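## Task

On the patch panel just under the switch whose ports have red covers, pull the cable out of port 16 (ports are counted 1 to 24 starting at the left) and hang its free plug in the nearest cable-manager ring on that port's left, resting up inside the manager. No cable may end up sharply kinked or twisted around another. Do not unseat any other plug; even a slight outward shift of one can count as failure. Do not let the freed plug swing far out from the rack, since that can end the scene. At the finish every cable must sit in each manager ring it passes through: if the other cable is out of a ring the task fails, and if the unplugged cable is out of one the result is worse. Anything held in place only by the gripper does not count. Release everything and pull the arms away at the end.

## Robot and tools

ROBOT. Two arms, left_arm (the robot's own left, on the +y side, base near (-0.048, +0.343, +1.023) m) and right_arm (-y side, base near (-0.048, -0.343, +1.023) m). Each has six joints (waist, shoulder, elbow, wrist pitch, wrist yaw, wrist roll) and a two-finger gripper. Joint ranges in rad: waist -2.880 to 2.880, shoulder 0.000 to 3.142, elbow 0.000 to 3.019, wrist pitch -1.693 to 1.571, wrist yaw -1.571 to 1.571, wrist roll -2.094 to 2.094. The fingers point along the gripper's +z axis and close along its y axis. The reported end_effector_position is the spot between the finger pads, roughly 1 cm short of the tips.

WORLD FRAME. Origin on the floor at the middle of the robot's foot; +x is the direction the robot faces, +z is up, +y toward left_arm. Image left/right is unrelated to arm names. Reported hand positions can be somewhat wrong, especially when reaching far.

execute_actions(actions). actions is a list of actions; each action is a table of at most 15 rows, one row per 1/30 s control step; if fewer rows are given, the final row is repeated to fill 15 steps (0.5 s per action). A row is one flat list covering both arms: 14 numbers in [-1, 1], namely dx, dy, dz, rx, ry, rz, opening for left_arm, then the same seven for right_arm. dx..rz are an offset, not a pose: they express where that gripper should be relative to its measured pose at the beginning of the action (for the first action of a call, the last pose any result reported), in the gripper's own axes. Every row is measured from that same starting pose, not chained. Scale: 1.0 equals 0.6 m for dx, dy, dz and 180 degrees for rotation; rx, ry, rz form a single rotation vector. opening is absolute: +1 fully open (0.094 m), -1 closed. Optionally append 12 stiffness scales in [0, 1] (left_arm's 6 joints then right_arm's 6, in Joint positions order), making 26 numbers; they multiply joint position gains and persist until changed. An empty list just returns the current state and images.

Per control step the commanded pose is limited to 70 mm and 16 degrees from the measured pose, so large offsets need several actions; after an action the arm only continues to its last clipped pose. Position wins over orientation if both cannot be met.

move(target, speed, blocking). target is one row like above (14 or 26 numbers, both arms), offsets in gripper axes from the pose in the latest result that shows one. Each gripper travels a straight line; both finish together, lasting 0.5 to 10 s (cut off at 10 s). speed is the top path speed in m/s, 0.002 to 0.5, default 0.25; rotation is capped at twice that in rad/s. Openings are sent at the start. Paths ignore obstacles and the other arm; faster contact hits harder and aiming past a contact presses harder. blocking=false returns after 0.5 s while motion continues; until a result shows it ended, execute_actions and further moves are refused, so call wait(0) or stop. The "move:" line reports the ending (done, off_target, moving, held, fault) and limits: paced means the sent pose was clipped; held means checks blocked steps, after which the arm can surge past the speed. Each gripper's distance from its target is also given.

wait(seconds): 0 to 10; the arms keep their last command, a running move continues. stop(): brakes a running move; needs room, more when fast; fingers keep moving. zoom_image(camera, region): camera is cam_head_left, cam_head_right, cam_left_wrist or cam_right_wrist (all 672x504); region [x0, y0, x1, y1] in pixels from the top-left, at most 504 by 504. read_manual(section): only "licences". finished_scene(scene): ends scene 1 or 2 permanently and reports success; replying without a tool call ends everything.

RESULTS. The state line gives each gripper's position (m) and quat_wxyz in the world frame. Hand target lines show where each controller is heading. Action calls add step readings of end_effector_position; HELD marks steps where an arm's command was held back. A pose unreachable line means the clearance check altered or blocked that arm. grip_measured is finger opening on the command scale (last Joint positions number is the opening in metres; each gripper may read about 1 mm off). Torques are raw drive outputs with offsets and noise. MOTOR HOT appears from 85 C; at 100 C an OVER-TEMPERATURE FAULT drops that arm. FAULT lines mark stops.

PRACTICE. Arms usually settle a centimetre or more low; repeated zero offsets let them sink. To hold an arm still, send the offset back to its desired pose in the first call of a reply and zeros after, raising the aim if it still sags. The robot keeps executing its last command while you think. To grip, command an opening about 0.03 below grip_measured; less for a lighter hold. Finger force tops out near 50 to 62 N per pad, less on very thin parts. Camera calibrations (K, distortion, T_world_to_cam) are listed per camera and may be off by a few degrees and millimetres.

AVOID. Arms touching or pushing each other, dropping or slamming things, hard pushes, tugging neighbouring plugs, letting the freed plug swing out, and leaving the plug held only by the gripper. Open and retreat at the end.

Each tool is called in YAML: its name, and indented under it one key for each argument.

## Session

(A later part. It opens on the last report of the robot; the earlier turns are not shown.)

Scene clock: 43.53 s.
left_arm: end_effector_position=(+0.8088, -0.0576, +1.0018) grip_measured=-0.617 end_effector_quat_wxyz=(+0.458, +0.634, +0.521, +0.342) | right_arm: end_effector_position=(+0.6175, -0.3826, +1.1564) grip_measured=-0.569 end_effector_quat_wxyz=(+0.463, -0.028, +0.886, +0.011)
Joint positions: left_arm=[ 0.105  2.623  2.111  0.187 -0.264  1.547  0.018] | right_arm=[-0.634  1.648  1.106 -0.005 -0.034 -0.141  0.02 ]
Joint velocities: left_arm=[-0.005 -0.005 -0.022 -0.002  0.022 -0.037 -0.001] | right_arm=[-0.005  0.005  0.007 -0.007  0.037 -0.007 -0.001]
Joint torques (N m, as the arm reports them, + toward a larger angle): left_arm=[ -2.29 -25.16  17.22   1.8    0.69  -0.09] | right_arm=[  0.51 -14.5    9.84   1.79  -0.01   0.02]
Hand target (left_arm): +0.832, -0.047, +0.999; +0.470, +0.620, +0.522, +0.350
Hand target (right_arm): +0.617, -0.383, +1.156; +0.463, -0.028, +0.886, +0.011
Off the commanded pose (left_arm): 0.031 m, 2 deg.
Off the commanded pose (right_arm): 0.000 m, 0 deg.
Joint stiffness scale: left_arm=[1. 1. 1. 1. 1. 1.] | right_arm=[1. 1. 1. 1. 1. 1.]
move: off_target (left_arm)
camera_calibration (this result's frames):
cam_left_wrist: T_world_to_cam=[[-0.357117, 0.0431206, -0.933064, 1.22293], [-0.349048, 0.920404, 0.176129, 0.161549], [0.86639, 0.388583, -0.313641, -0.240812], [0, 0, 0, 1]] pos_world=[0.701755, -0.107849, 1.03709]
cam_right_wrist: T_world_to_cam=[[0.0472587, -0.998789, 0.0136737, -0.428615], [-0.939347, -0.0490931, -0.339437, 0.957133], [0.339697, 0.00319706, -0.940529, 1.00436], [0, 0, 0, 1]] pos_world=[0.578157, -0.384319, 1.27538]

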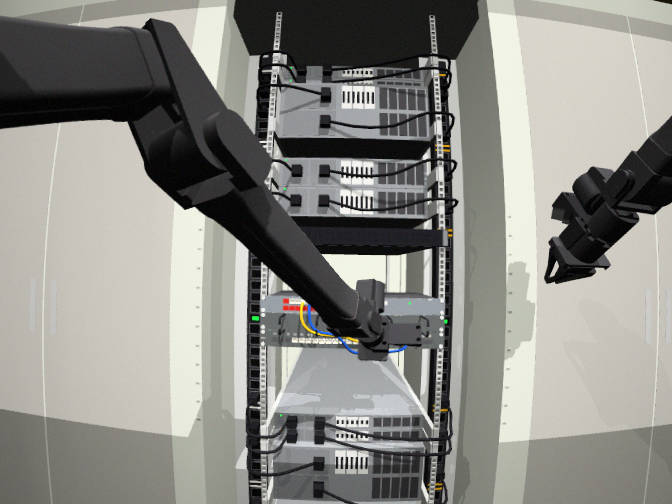

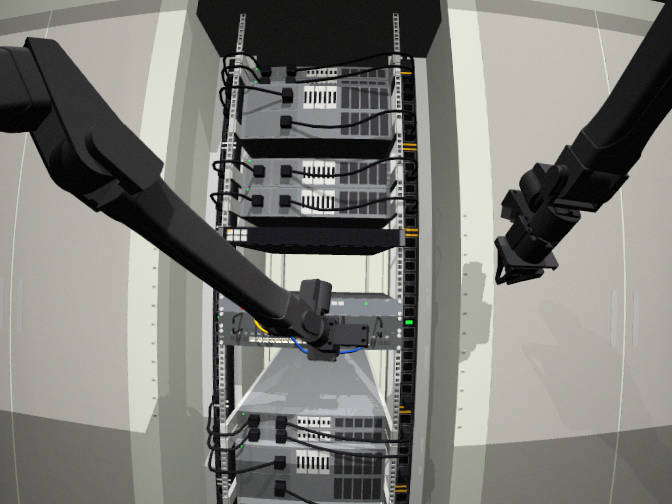

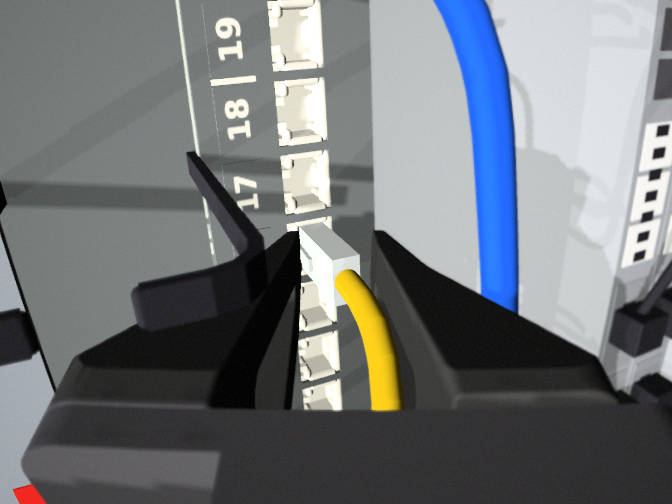

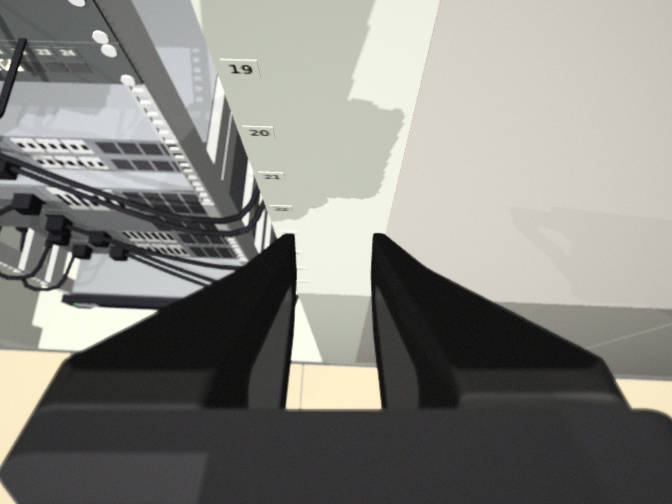

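Shadowed plug: tips are likely at the panel. Close.

move:
  target: [0,0,0.005,0,0,0,-0.9,0,0,0,0,0,0,-0.57]
  speed: 0.04

Scene clock: 44.40 s.
left_arm: end_effector_position=(+0.8087, -0.0586, +1.0042) grip_measured=-0.784 end_effector_quat_wxyz=(+0.460, +0.632, +0.520, +0.344) | right_arm: end_effector_position=(+0.6175, -0.3826, +1.1564) grip_measured=-0.569 end_effector_quat_wxyz=(+0.463, -0.028, +0.886, +0.011)
Joint positions: left_arm=[ 0.103  2.622  2.11   0.194 -0.267  1.548  0.01 ] | right_arm=[-0.634  1.648  1.106 -0.005 -0.034 -0.141  0.02 ]
Joint velocities: left_arm=[-0.005 -0.015 -0.002  0.002 -0.051 -0.051 -0.   ] | right_arm=[ 0.005 -0.005 -0.022 -0.007  0.007  0.022  0.001]
Joint torques (N m, as the arm reports them, + toward a larger angle): left_arm=[ -3.86 -29.1   10.36   1.22   0.32  -0.11] | right_arm=[  0.6  -14.51   9.85   1.81  -0.01   0.02]
Hand target (left_arm): +0.811, -0.058, +1.001; +0.458, +0.634, +0.521, +0.342
Hand target (right_arm): +0.617, -0.383, +1.156; +0.463, -0.028, +0.886, +0.011
Off the commanded pose (left_arm): 0.004 m, 0 deg.
Off the commanded pose (right_arm): 0.000 m, 0 deg.
Joint stiffness scale: left_arm=[1. 1. 1. 1. 1. 1.] | right_arm=[1. 1. 1. 1. 1. 1.]
move: done
camera_calibration (this result's frames):
cam_left_wrist: T_world_to_cam=[[-0.350949, 0.0415078, -0.935474, 1.22251], [-0.351777, 0.919998, 0.172793, 0.167559], [0.867806, 0.389719, -0.308271, -0.246014], [0, 0, 0, 1]] pos_world=[0.701476, -0.109021, 1.03884]
cam_right_wrist: T_world_to_cam=[[0.0472587, -0.998789, 0.0136737, -0.428615], [-0.939347, -0.0490931, -0.339437, 0.957133], [0.339697, 0.00319706, -0.940529, 1.00436], [0, 0, 0, 1]] pos_world=[0.578157, -0.384319, 1.27538]

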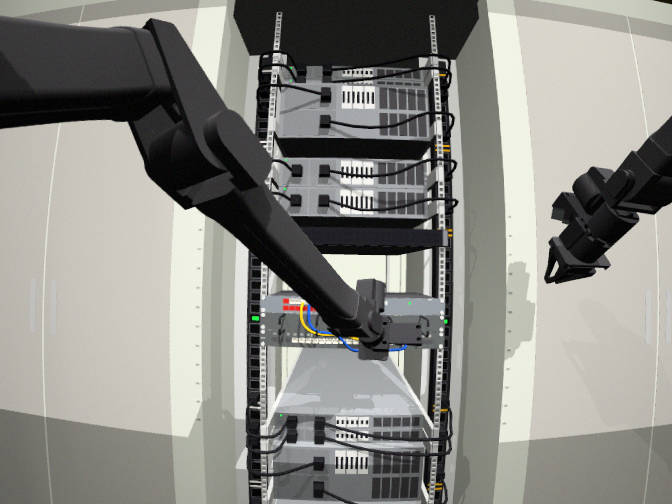

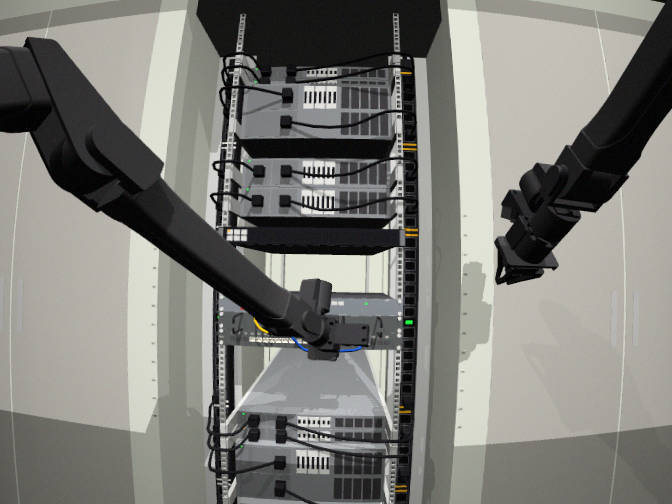

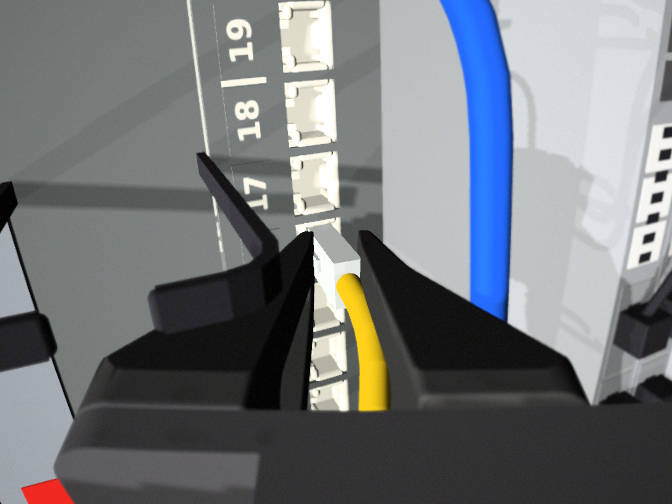

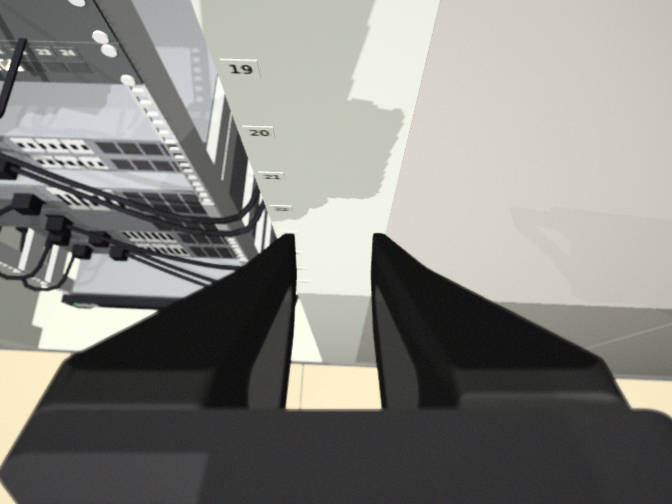

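move:
  target: [-0.045,-0.02,-0.055,0,0,0,-0.9,0,0,0,0,0,0,-0.57]
  speed: 0.03

Scene clock: 46.37 s.
left_arm: end_effector_position=(+0.8019, -0.0579, +1.0030) grip_measured=-0.816 end_effector_quat_wxyz=(+0.475, +0.618, +0.516, +0.354) | right_arm: end_effector_position=(+0.6175, -0.3826, +1.1564) grip_measured=-0.569 end_effector_quat_wxyz=(+0.463, -0.028, +0.886, +0.011)
Joint positions: left_arm=[ 0.099  2.616  2.059  0.284 -0.275  1.548  0.009] | right_arm=[-0.634  1.648  1.106 -0.005 -0.034 -0.141  0.02 ]
Joint velocities: left_arm=[-0.015  0.005  0.012  0.002 -0.007 -0.081  0.   ] | right_arm=[-0.015 -0.005 -0.002 -0.002  0.037 -0.007  0.   ]
Joint torques (N m, as the arm reports them, + toward a larger angle): left_arm=[ -7.61 -33.84   2.64   0.76  -1.22  -0.24] | right_arm=[  0.5  -14.51   9.85   1.79  -0.01   0.02]
Hand target (left_arm): +0.773, -0.079, +1.004; +0.460, +0.632, +0.520, +0.345
Hand target (right_arm): +0.617, -0.383, +1.156; +0.463, -0.028, +0.886, +0.011
Off the commanded pose (left_arm): 0.039 m, 3 deg.
Off the commanded pose (right_arm): 0.000 m, 0 deg.
Joint stiffness scale: left_arm=[1. 1. 1. 1. 1. 1.] | right_arm=[1. 1. 1. 1. 1. 1.]
move: off_target (left_arm)
camera_calibration (this result's frames):
cam_left_wrist: T_world_to_cam=[[-0.311991, 0.0203386, -0.949867, 1.20093], [-0.36587, 0.920095, 0.139874, 0.209073], [0.876813, 0.391167, -0.27962, -0.276668], [0, 0, 0, 1]] pos_world=[0.693759, -0.108569, 1.03412]
cam_right_wrist: T_world_to_cam=[[0.0472587, -0.998789, 0.0136737, -0.428615], [-0.939347, -0.0490931, -0.339437, 0.957133], [0.339697, 0.00319706, -0.940529, 1.00436], [0, 0, 0, 1]] pos_world=[0.578157, -0.384319, 1.27538]

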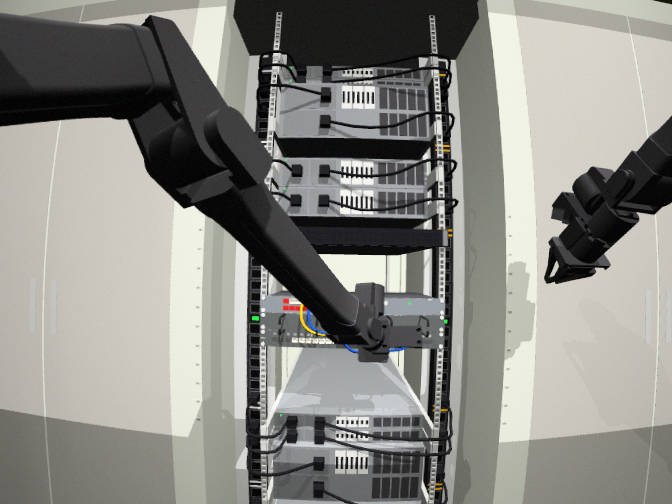

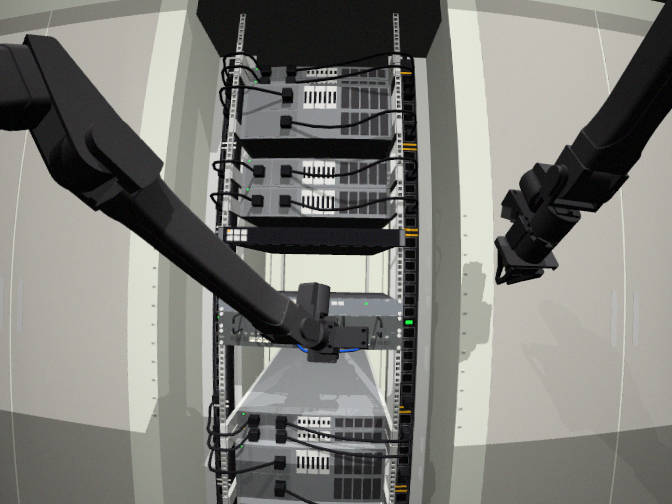

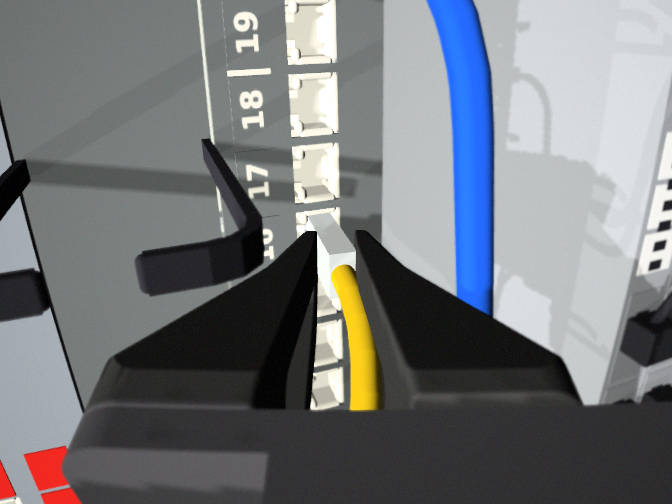

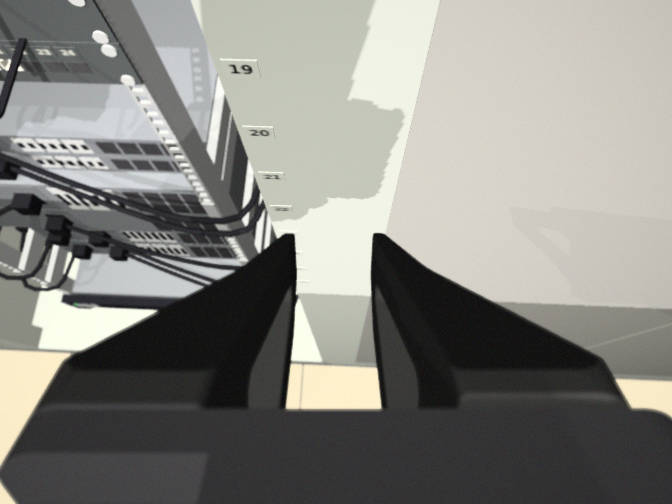

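move:
  target: [0,0,0,0,0,0,-0.62,0,0,0,0,0,0,-0.57]
  speed: 0.04

move:
  target: [0.045,0.01,0.05,-0.07,0,0,-0.62,0,0,0,0,0,0,-0.57]
  speed: 0.06

Scene clock: 47.47 s.
left_arm: end_effector_position=(+0.8024, -0.0577, +1.0038) grip_measured=-0.623 end_effector_quat_wxyz=(+0.476, +0.617, +0.516, +0.355) | right_arm: end_effector_position=(+0.6175, -0.3826, +1.1564) grip_measured=-0.569 end_effector_quat_wxyz=(+0.463, -0.028, +0.886, +0.011)
Joint positions: left_arm=[ 0.1    2.616  2.061  0.285 -0.275  1.548  0.018] | right_arm=[-0.634  1.648  1.106 -0.005 -0.034 -0.141  0.02 ]
Joint velocities: left_arm=[-0.005 -0.005  0.007 -0.007 -0.037  0.007 -0.001] | right_arm=[-0.005  0.005  0.007 -0.002  0.007  0.081 -0.001]
Joint torques (N m, as the arm reports them, + toward a larger angle): left_arm=[ -4.52 -30.23   8.63   1.81   0.14  -0.11] | right_arm=[  0.64 -14.55   9.84   1.8   -0.01   0.02]
Hand target (left_arm): +0.802, -0.058, +1.003; +0.475, +0.618, +0.516, +0.354
Hand target (right_arm): +0.617, -0.383, +1.156; +0.463, -0.028, +0.886, +0.011
Off the commanded pose (left_arm): 0.001 m, 0 deg.
Off the commanded pose (right_arm): 0.000 m, 0 deg.
Joint stiffness scale: left_arm=[1. 1. 1. 1. 1. 1.] | right_arm=[1. 1. 1. 1. 1. 1.]
move: done
camera_calibration (this result's frames):
cam_left_wrist: T_world_to_cam=[[-0.310445, 0.0193329, -0.950395, 1.20104], [-0.366642, 0.919999, 0.138478, 0.210956], [0.877039, 0.391444, -0.278521, -0.278264], [0, 0, 0, 1]] pos_world=[0.694251, -0.108374, 1.03475]
cam_right_wrist: T_world_to_cam=[[0.0472587, -0.998789, 0.0136737, -0.428615], [-0.939347, -0.0490931, -0.339437, 0.957133], [0.339697, 0.00319706, -0.940529, 1.00436], [0, 0, 0, 1]] pos_world=[0.578157, -0.384319, 1.27538]

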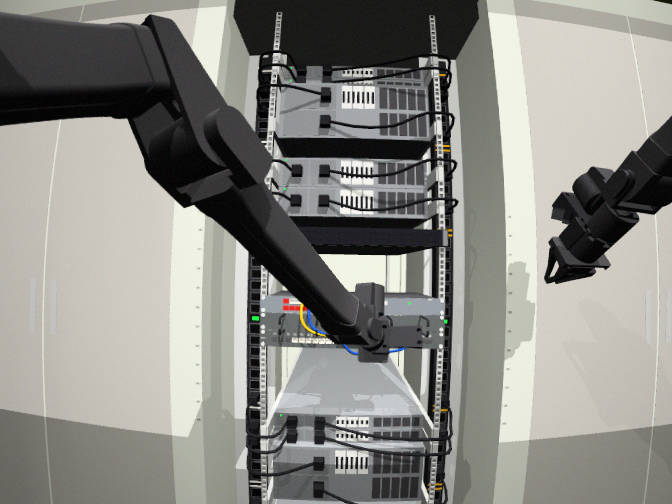

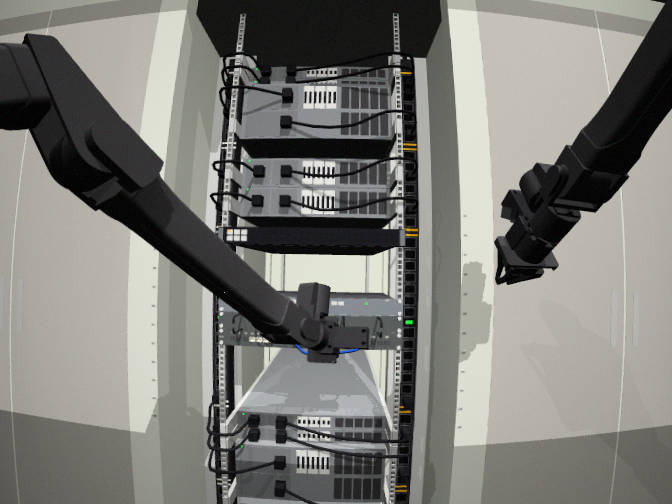

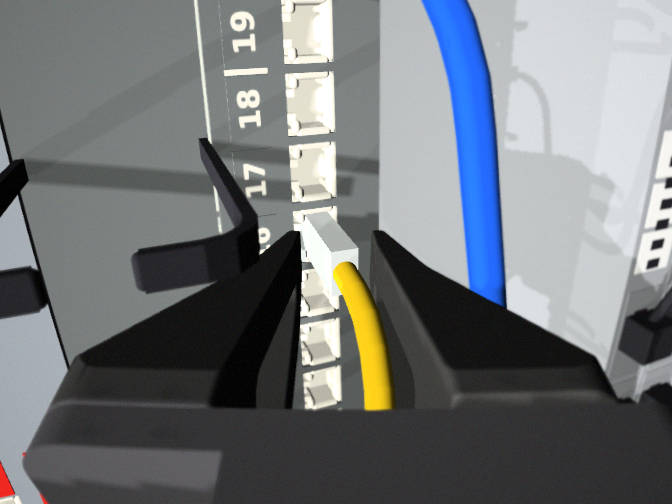

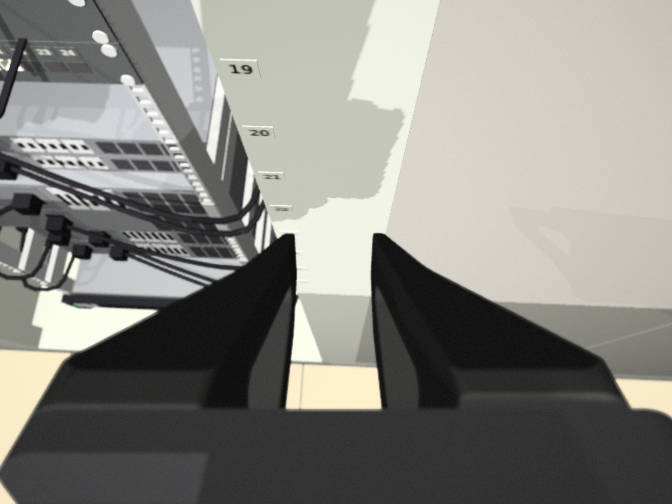

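Scene clock: 49.53 s.
left_arm: end_effector_position=(+0.8090, -0.0576, +1.0052) grip_measured=-0.622 end_effector_quat_wxyz=(+0.537, +0.574, +0.472, +0.398) | right_arm: end_effector_position=(+0.6175, -0.3826, +1.1564) grip_measured=-0.569 end_effector_quat_wxyz=(+0.463, -0.028, +0.886, +0.011)
Joint positions: left_arm=[ 0.108  2.689  2.077  0.542 -0.243  1.609  0.018] | right_arm=[-0.634  1.648  1.106 -0.005 -0.034 -0.141  0.02 ]
Joint velocities: left_arm=[-0.005  0.005 -0.022  0.007 -0.022 -0.007  0.   ] | right_arm=[-0.005 -0.005  0.002 -0.002 -0.007  0.037  0.001]
Joint torques (N m, as the arm reports them, + toward a larger angle): left_arm=[ -1.04 -25.89  14.46   2.08   0.64  -0.07] | right_arm=[  0.53 -14.55   9.86   1.8   -0.01   0.02]
Hand target (left_arm): +0.831, -0.034, +1.000; +0.540, +0.562, +0.474, +0.410
Hand target (right_arm): +0.617, -0.383, +1.156; +0.463, -0.028, +0.886, +0.011
Off the commanded pose (left_arm): 0.035 m, 2 deg.
Off the commanded pose (right_arm): 0.000 m, 0 deg.
Joint stiffness scale: left_arm=[1. 1. 1. 1. 1. 1.] | right_arm=[1. 1. 1. 1. 1. 1.]
move: off_target (left_arm)
camera_calibration (this result's frames):
cam_left_wrist: T_world_to_cam=[[-0.125657, -0.0175515, -0.991918, 1.09453], [-0.370919, 0.928162, 0.0305649, 0.325518], [0.920125, 0.371762, -0.12314, -0.475847], [0, 0, 0, 1]] pos_world=[0.696114, -0.106021, 1.01713]
cam_right_wrist: T_world_to_cam=[[0.0472587, -0.998789, 0.0136737, -0.428615], [-0.939347, -0.0490931, -0.339437, 0.957133], [0.339697, 0.00319706, -0.940529, 1.00436], [0, 0, 0, 1]] pos_world=[0.578157, -0.384319, 1.27538]

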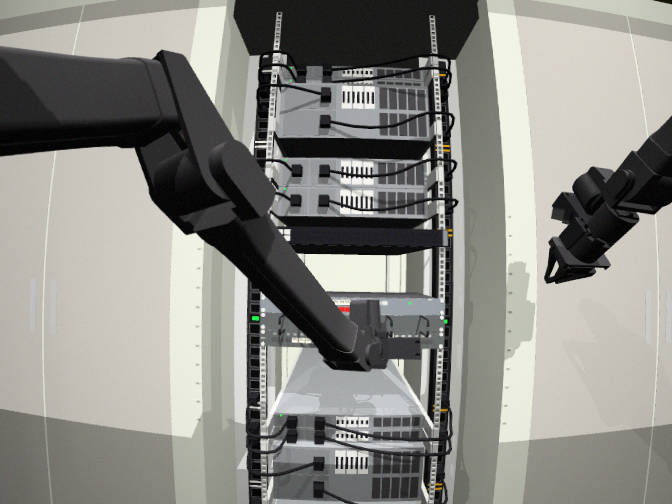

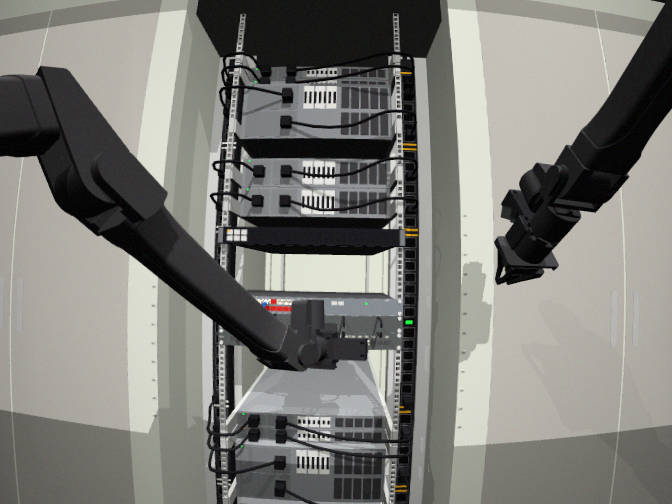

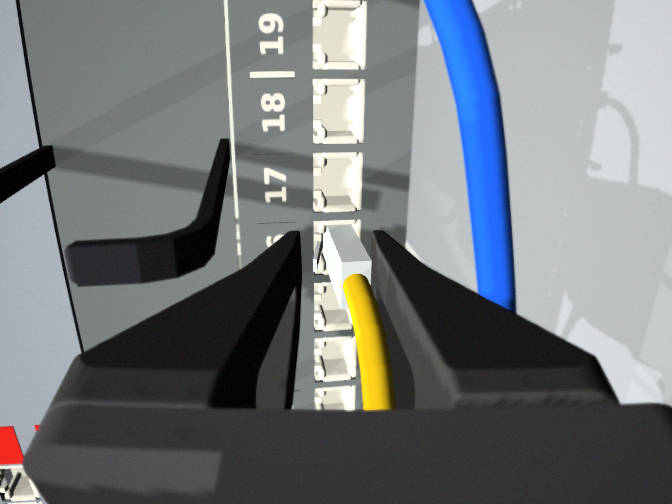

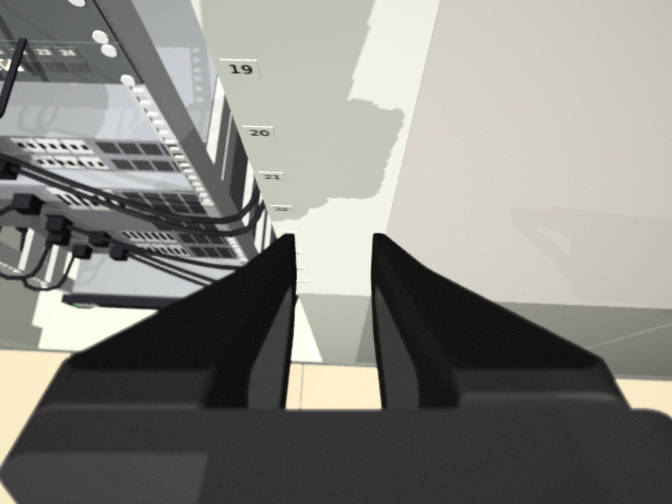

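Latch visible on top. Close while staying forward.

move:
  target: [0.01,-0.005,0.02,0,0,0,-0.9,0,0,0,0,0,0,-0.57]
  speed: 0.04

move:
  target: [-0.025,-0.008,-0.06,0,0,0,-0.9,0,0,0,0,0,0,-0.57]
  speed: 0.03

Scene clock: 50.50 s.
left_arm: end_effector_position=(+0.8085, -0.0583, +1.0037) grip_measured=-0.866 end_effector_quat_wxyz=(+0.535, +0.578, +0.469, +0.399) | right_arm: end_effector_position=(+0.6175, -0.3826, +1.1564) grip_measured=-0.569 end_effector_quat_wxyz=(+0.463, -0.028, +0.886, +0.011)
Joint positions: left_arm=[ 0.108  2.69   2.077  0.54  -0.241  1.618  0.006] | right_arm=[-0.634  1.648  1.106 -0.005 -0.034 -0.141  0.02 ]
Joint velocities: left_arm=[-0.005  0.015  0.012 -0.007 -0.037 -0.022  0.   ] | right_arm=[-0.005 -0.005 -0.007 -0.017 -0.007  0.007 -0.001]
Joint torques (N m, as the arm reports them, + toward a larger angle): left_arm=[ -3.16 -27.52  12.88   1.04   0.56  -0.19] | right_arm=[  0.54 -14.55   9.86   1.8   -0.01   0.02]
Hand target (left_arm): +0.820, -0.054, +1.001; +0.537, +0.575, +0.472, +0.398
Hand target (right_arm): +0.617, -0.383, +1.156; +0.463, -0.028, +0.886, +0.011
Off the commanded pose (left_arm): 0.014 m, 1 deg.
Off the commanded pose (right_arm): 0.000 m, 0 deg.
Joint stiffness scale: left_arm=[1. 1. 1. 1. 1. 1.] | right_arm=[1. 1. 1. 1. 1. 1.]
move: off_target (left_arm)
camera_calibration (this result's frames):
cam_left_wrist: T_world_to_cam=[[-0.126686, -0.00685986, -0.991919, 1.09444], [-0.36747, 0.929153, 0.0405069, 0.313283], [0.921367, 0.369632, -0.120232, -0.479331], [0, 0, 0, 1]] pos_world=[0.695412, -0.106404, 1.01527]
cam_right_wrist: T_world_to_cam=[[0.0472587, -0.998789, 0.0136737, -0.428615], [-0.939347, -0.0490931, -0.339437, 0.957133], [0.339697, 0.00319706, -0.940529, 1.00436], [0, 0, 0, 1]] pos_world=[0.578157, -0.384319, 1.27538]

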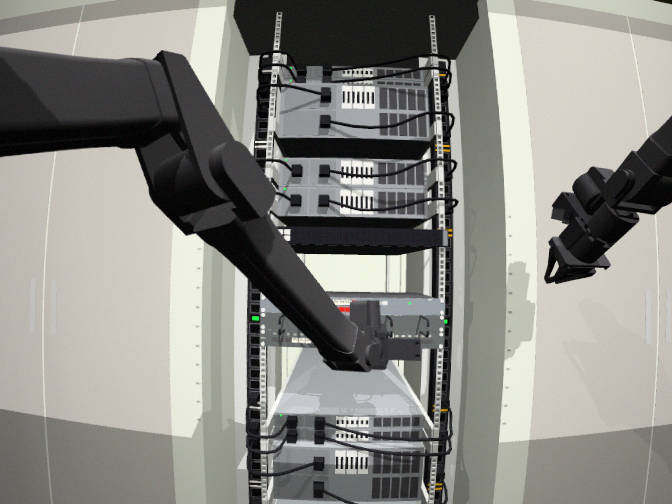

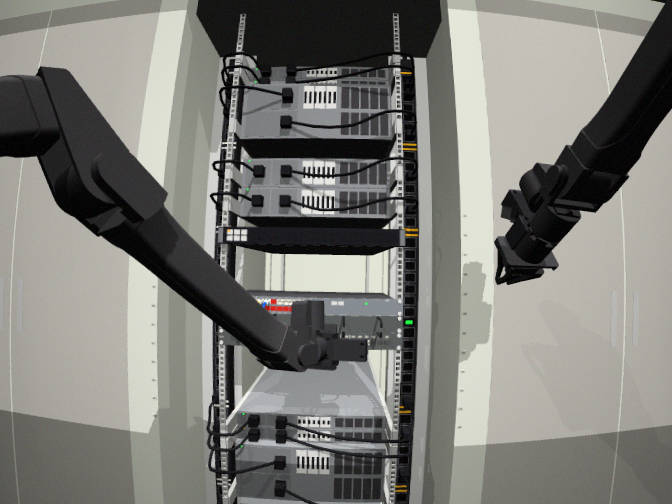

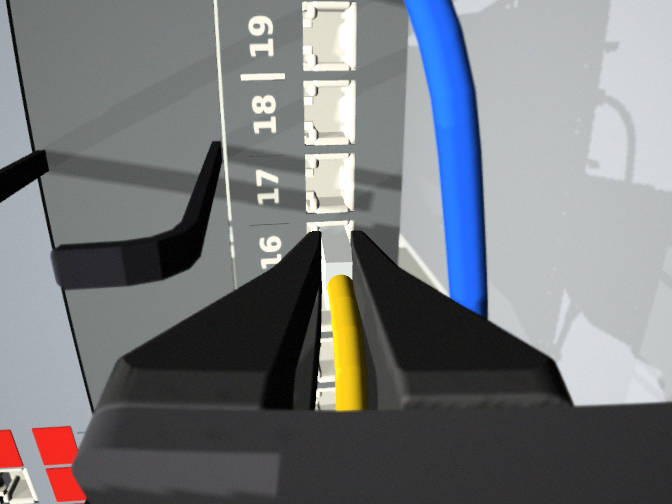

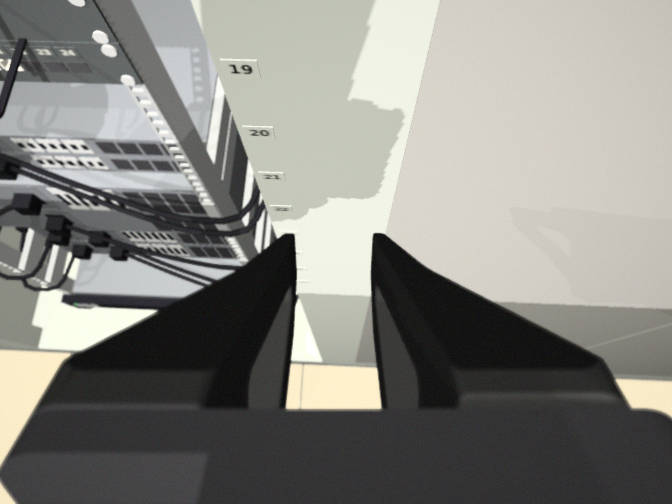

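Scene clock: 52.40 s.
left_arm: end_effector_position=(+0.7883, -0.0483, +1.0022) grip_measured=-0.893 end_effector_quat_wxyz=(+0.530, +0.577, +0.471, +0.404) | right_arm: end_effector_position=(+0.6175, -0.3826, +1.1564) grip_measured=-0.569 end_effector_quat_wxyz=(+0.463, -0.028, +0.886, +0.011)
Joint positions: left_arm=[ 0.105  2.638  1.955  0.609 -0.258  1.624  0.005] | right_arm=[-0.634  1.648  1.106 -0.005 -0.034 -0.141  0.02 ]
Joint velocities: left_arm=[ 0.015 -0.015 -0.007 -0.007 -0.066  0.022 -0.001] | right_arm=[-0.005 -0.015 -0.012  0.012 -0.007 -0.022  0.001]
Joint torques (N m, as the arm reports them, + toward a larger angle): left_arm=[ -6.24 -30.62   4.9    2.79  -0.33  -0.2 ] | right_arm=[  0.52 -14.5    9.85   1.79  -0.01   0.02]
Hand target (left_arm): +0.771, -0.065, +1.004; +0.535, +0.578, +0.469, +0.399
Hand target (right_arm): +0.617, -0.383, +1.156; +0.463, -0.028, +0.886, +0.011
Off the commanded pose (left_arm): 0.024 m, 1 deg.
Off the commanded pose (right_arm): 0.000 m, 0 deg.
Joint stiffness scale: left_arm=[1. 1. 1. 1. 1. 1.] | right_arm=[1. 1. 1. 1. 1. 1.]
move: off_target (left_arm)
camera_calibration (this result's frames):
cam_left_wrist: T_world_to_cam=[[-0.126054, -0.00143712, -0.992022, 1.09038], [-0.379541, 0.923986, 0.0468889, 0.299576], [0.916547, 0.382423, -0.117018, -0.46342], [0, 0, 0, 1]] pos_world=[0.675895, -0.0980141, 1.01341]
cam_right_wrist: T_world_to_cam=[[0.0472587, -0.998789, 0.0136737, -0.428615], [-0.939347, -0.0490931, -0.339437, 0.957133], [0.339697, 0.00319706, -0.940529, 1.00436], [0, 0, 0, 1]] pos_world=[0.578157, -0.384319, 1.27538]

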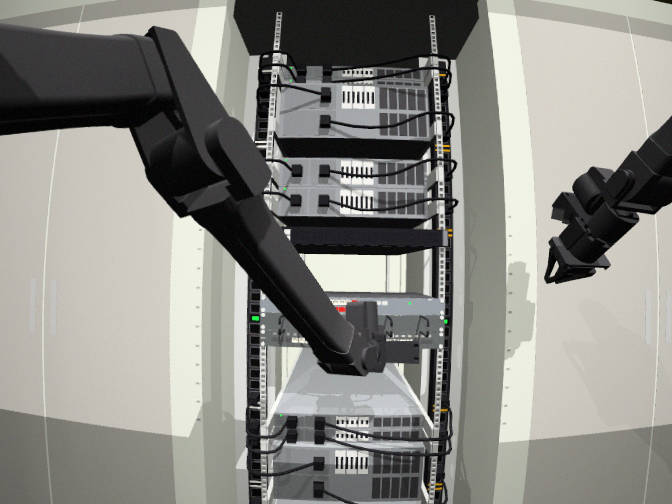

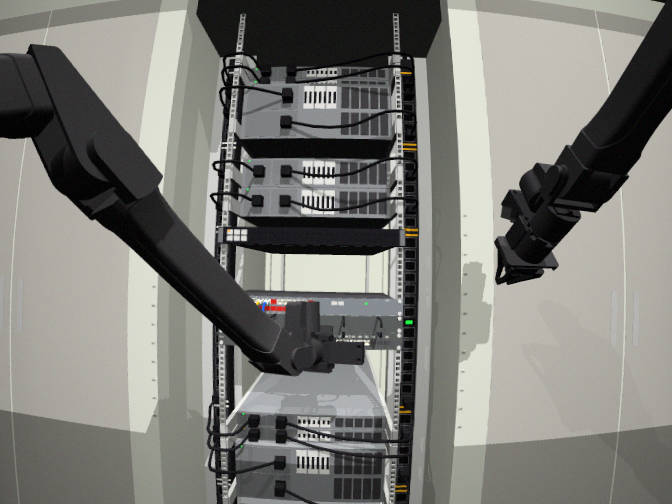

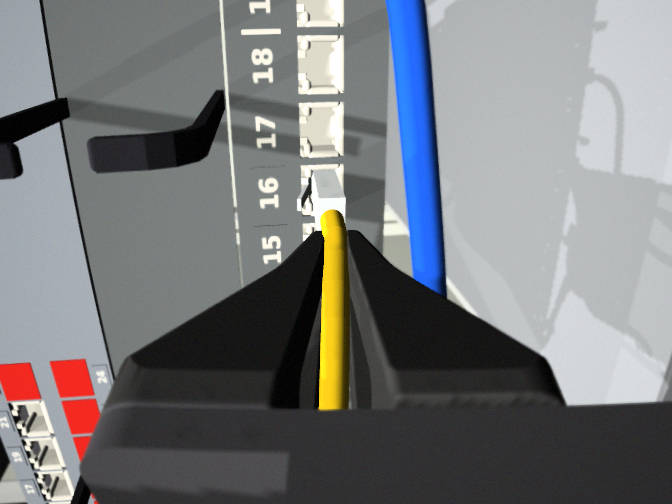

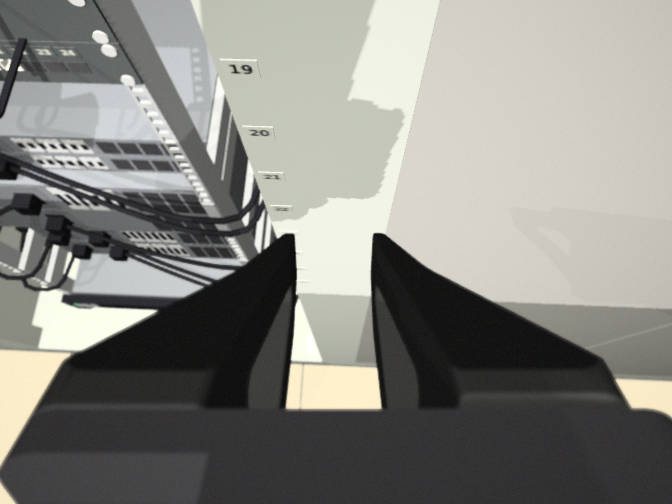

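move:
  target: [0,0,0,0,0,0,-0.68,0,0,0,0,0,0,-0.57]

move:
  target: [0.02,0.01,0.1,0,0,0,-0.68,0,0,0,0,0,0,-0.57]
  speed: 0.04

zoom_image:
  camera: "cam_head_left"
  region: [300, 280, 450, 380]

Scene clock: 54.13 s.
left_arm: end_effector_position=(+0.7886, -0.0484, +1.0036) grip_measured=-0.683 end_effector_quat_wxyz=(+0.531, +0.577, +0.471, +0.405) | right_arm: end_effector_position=(+0.6175, -0.3826, +1.1564) grip_measured=-0.569 end_effector_quat_wxyz=(+0.463, -0.028, +0.886, +0.011)
Joint positions: left_arm=[ 0.105  2.636  1.955  0.609 -0.258  1.624  0.015] | right_arm=[-0.634  1.648  1.106 -0.005 -0.034 -0.141  0.02 ]
Joint velocities: left_arm=[-0.005 -0.015  0.012  0.012 -0.037  0.007 -0.   ] | right_arm=[-0.015 -0.015  0.007 -0.002 -0.081  0.022  0.001]
Joint torques (N m, as the arm reports them, + toward a larger angle): left_arm=[ -3.78 -28.97   8.16   1.88   0.17  -0.11] | right_arm=[  0.52 -14.51   9.83   1.78   0.     0.02]
Hand target (left_arm): +0.788, -0.048, +1.002; +0.530, +0.577, +0.471, +0.404
Hand target (right_arm): +0.617, -0.383, +1.156; +0.463, -0.028, +0.886, +0.011
Off the commanded pose (left_arm): 0.001 m, 0 deg.
Off the commanded pose (right_arm): 0.000 m, 0 deg.
Joint stiffness scale: left_arm=[1. 1. 1. 1. 1. 1.] | right_arm=[1. 1. 1. 1. 1. 1.]
move: done
camera_calibration (this result's frames):
cam_left_wrist: T_world_to_cam=[[-0.1247, -0.00215706, -0.992192, 1.09084], [-0.379411, 0.9241, 0.0456758, 0.300758], [0.916786, 0.382145, -0.116053, -0.464648], [0, 0, 0, 1]] pos_world=[0.676122, -0.0980141, 1.01466]
cam_right_wrist: T_world_to_cam=[[0.0472587, -0.998789, 0.0136737, -0.428615], [-0.939347, -0.0490931, -0.339437, 0.957133], [0.339697, 0.00319706, -0.940529, 1.00436], [0, 0, 0, 1]] pos_world=[0.578157, -0.384319, 1.27538]

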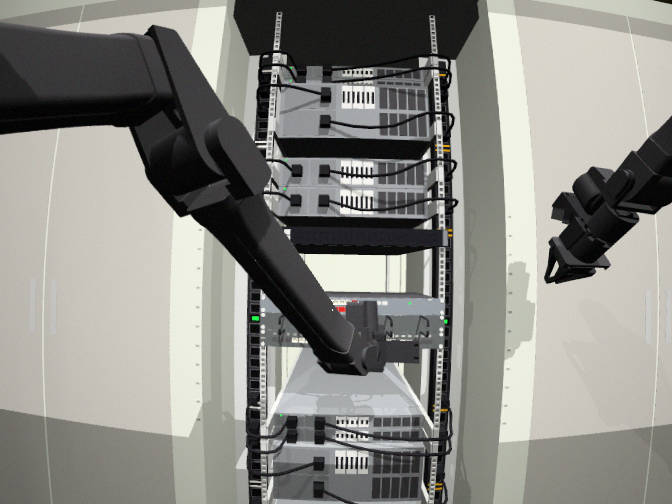

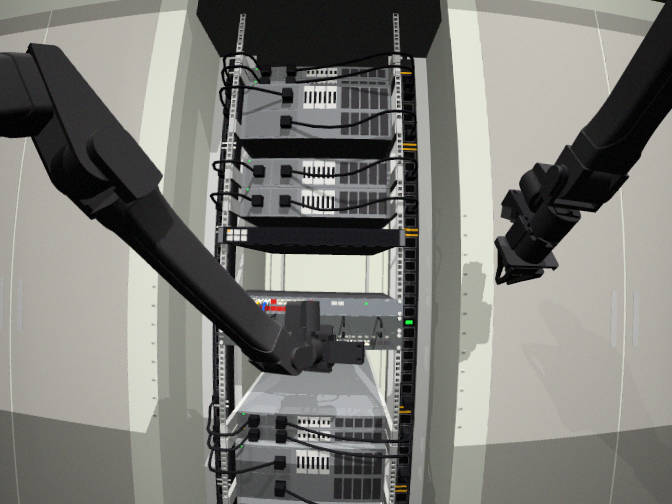

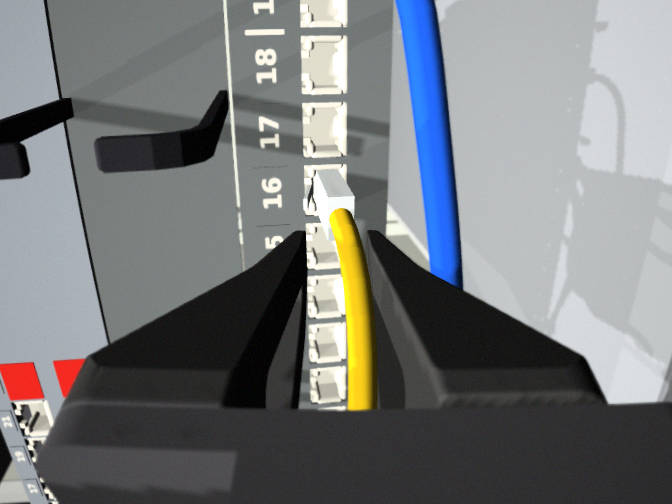

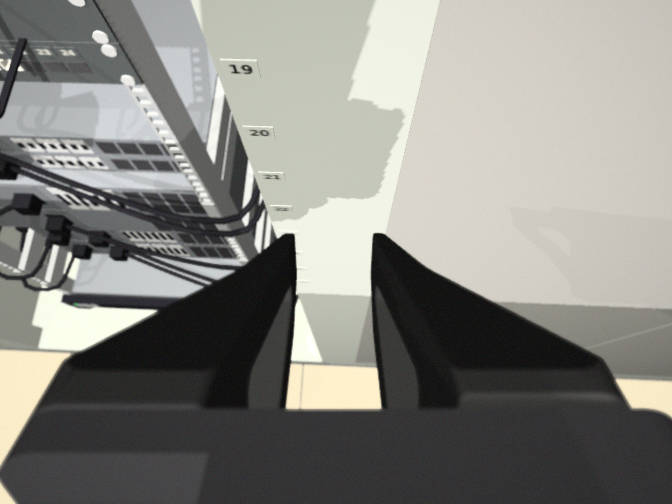

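Scene clock: 55.90 s.
left_arm: end_effector_position=(+0.8102, -0.0602, +1.0054) grip_measured=-0.682 end_effector_quat_wxyz=(+0.525, +0.585, +0.472, +0.399) | right_arm: end_effector_position=(+0.6175, -0.3826, +1.1564) grip_measured=-0.569 end_effector_quat_wxyz=(+0.463, -0.028, +0.886, +0.011)
Joint positions: left_arm=[ 0.105  2.686  2.089  0.503 -0.252  1.624  0.015] | right_arm=[-0.634  1.648  1.106 -0.005 -0.034 -0.141  0.02 ]
Joint velocities: left_arm=[-0.005  0.005 -0.007  0.012  0.037  0.037 -0.001] | right_arm=[-0.005 -0.005 -0.017  0.017 -0.11  -0.007  0.   ]
Joint torques (N m, as the arm reports them, + toward a larger angle): left_arm=[ -1.35 -24.71  18.75   0.36   1.28  -0.07] | right_arm=[  0.49 -14.57   9.87   1.79  -0.01   0.02]
Hand target (left_arm): +0.839, -0.044, +1.005; +0.531, +0.577, +0.471, +0.405
Hand target (right_arm): +0.617, -0.383, +1.156; +0.463, -0.028, +0.886, +0.011
Off the commanded pose (left_arm): 0.041 m, 1 deg.
Off the commanded pose (right_arm): 0.000 m, 0 deg.
Joint stiffness scale: left_arm=[1. 1. 1. 1. 1. 1.] | right_arm=[1. 1. 1. 1. 1. 1.]
move: off_target (left_arm)
camera_calibration (this result's frames):
cam_left_wrist: T_world_to_cam=[[-0.143708, 0.00824668, -0.989586, 1.10873], [-0.37122, 0.926498, 0.0616296, 0.297248], [0.917357, 0.37621, -0.130084, -0.466496], [0, 0, 0, 1]] pos_world=[0.697621, -0.109042, 1.01818]
cam_right_wrist: T_world_to_cam=[[0.0472587, -0.998789, 0.0136737, -0.428615], [-0.939347, -0.0490931, -0.339437, 0.957133], [0.339697, 0.00319706, -0.940529, 1.00436], [0, 0, 0, 1]] pos_world=[0.578157, -0.384319, 1.27538]

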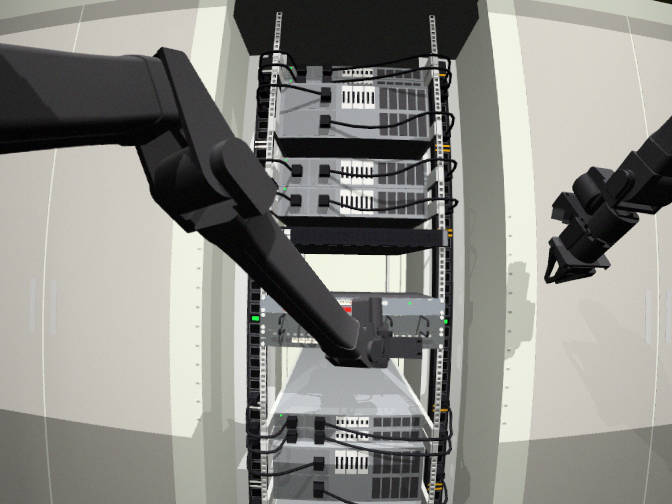

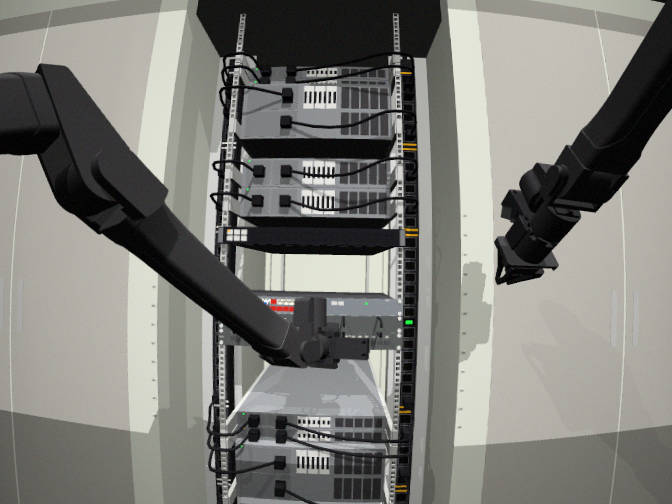

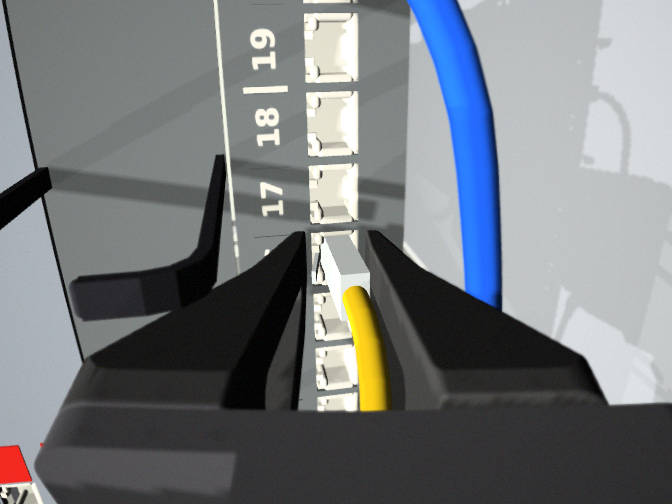

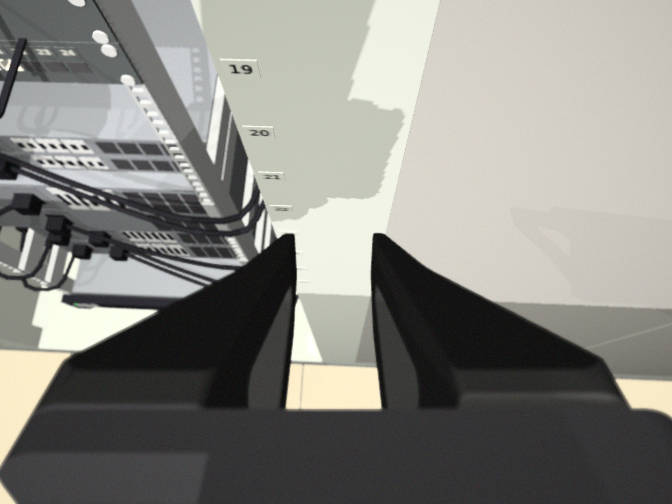

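Region (300, 280, 450, 380) of cam_head_left's 672x504 image, scaled by 3.360, with more detail than that image has.

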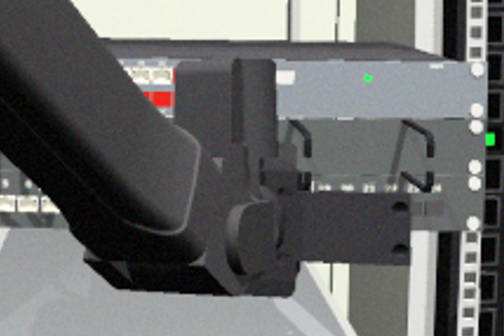

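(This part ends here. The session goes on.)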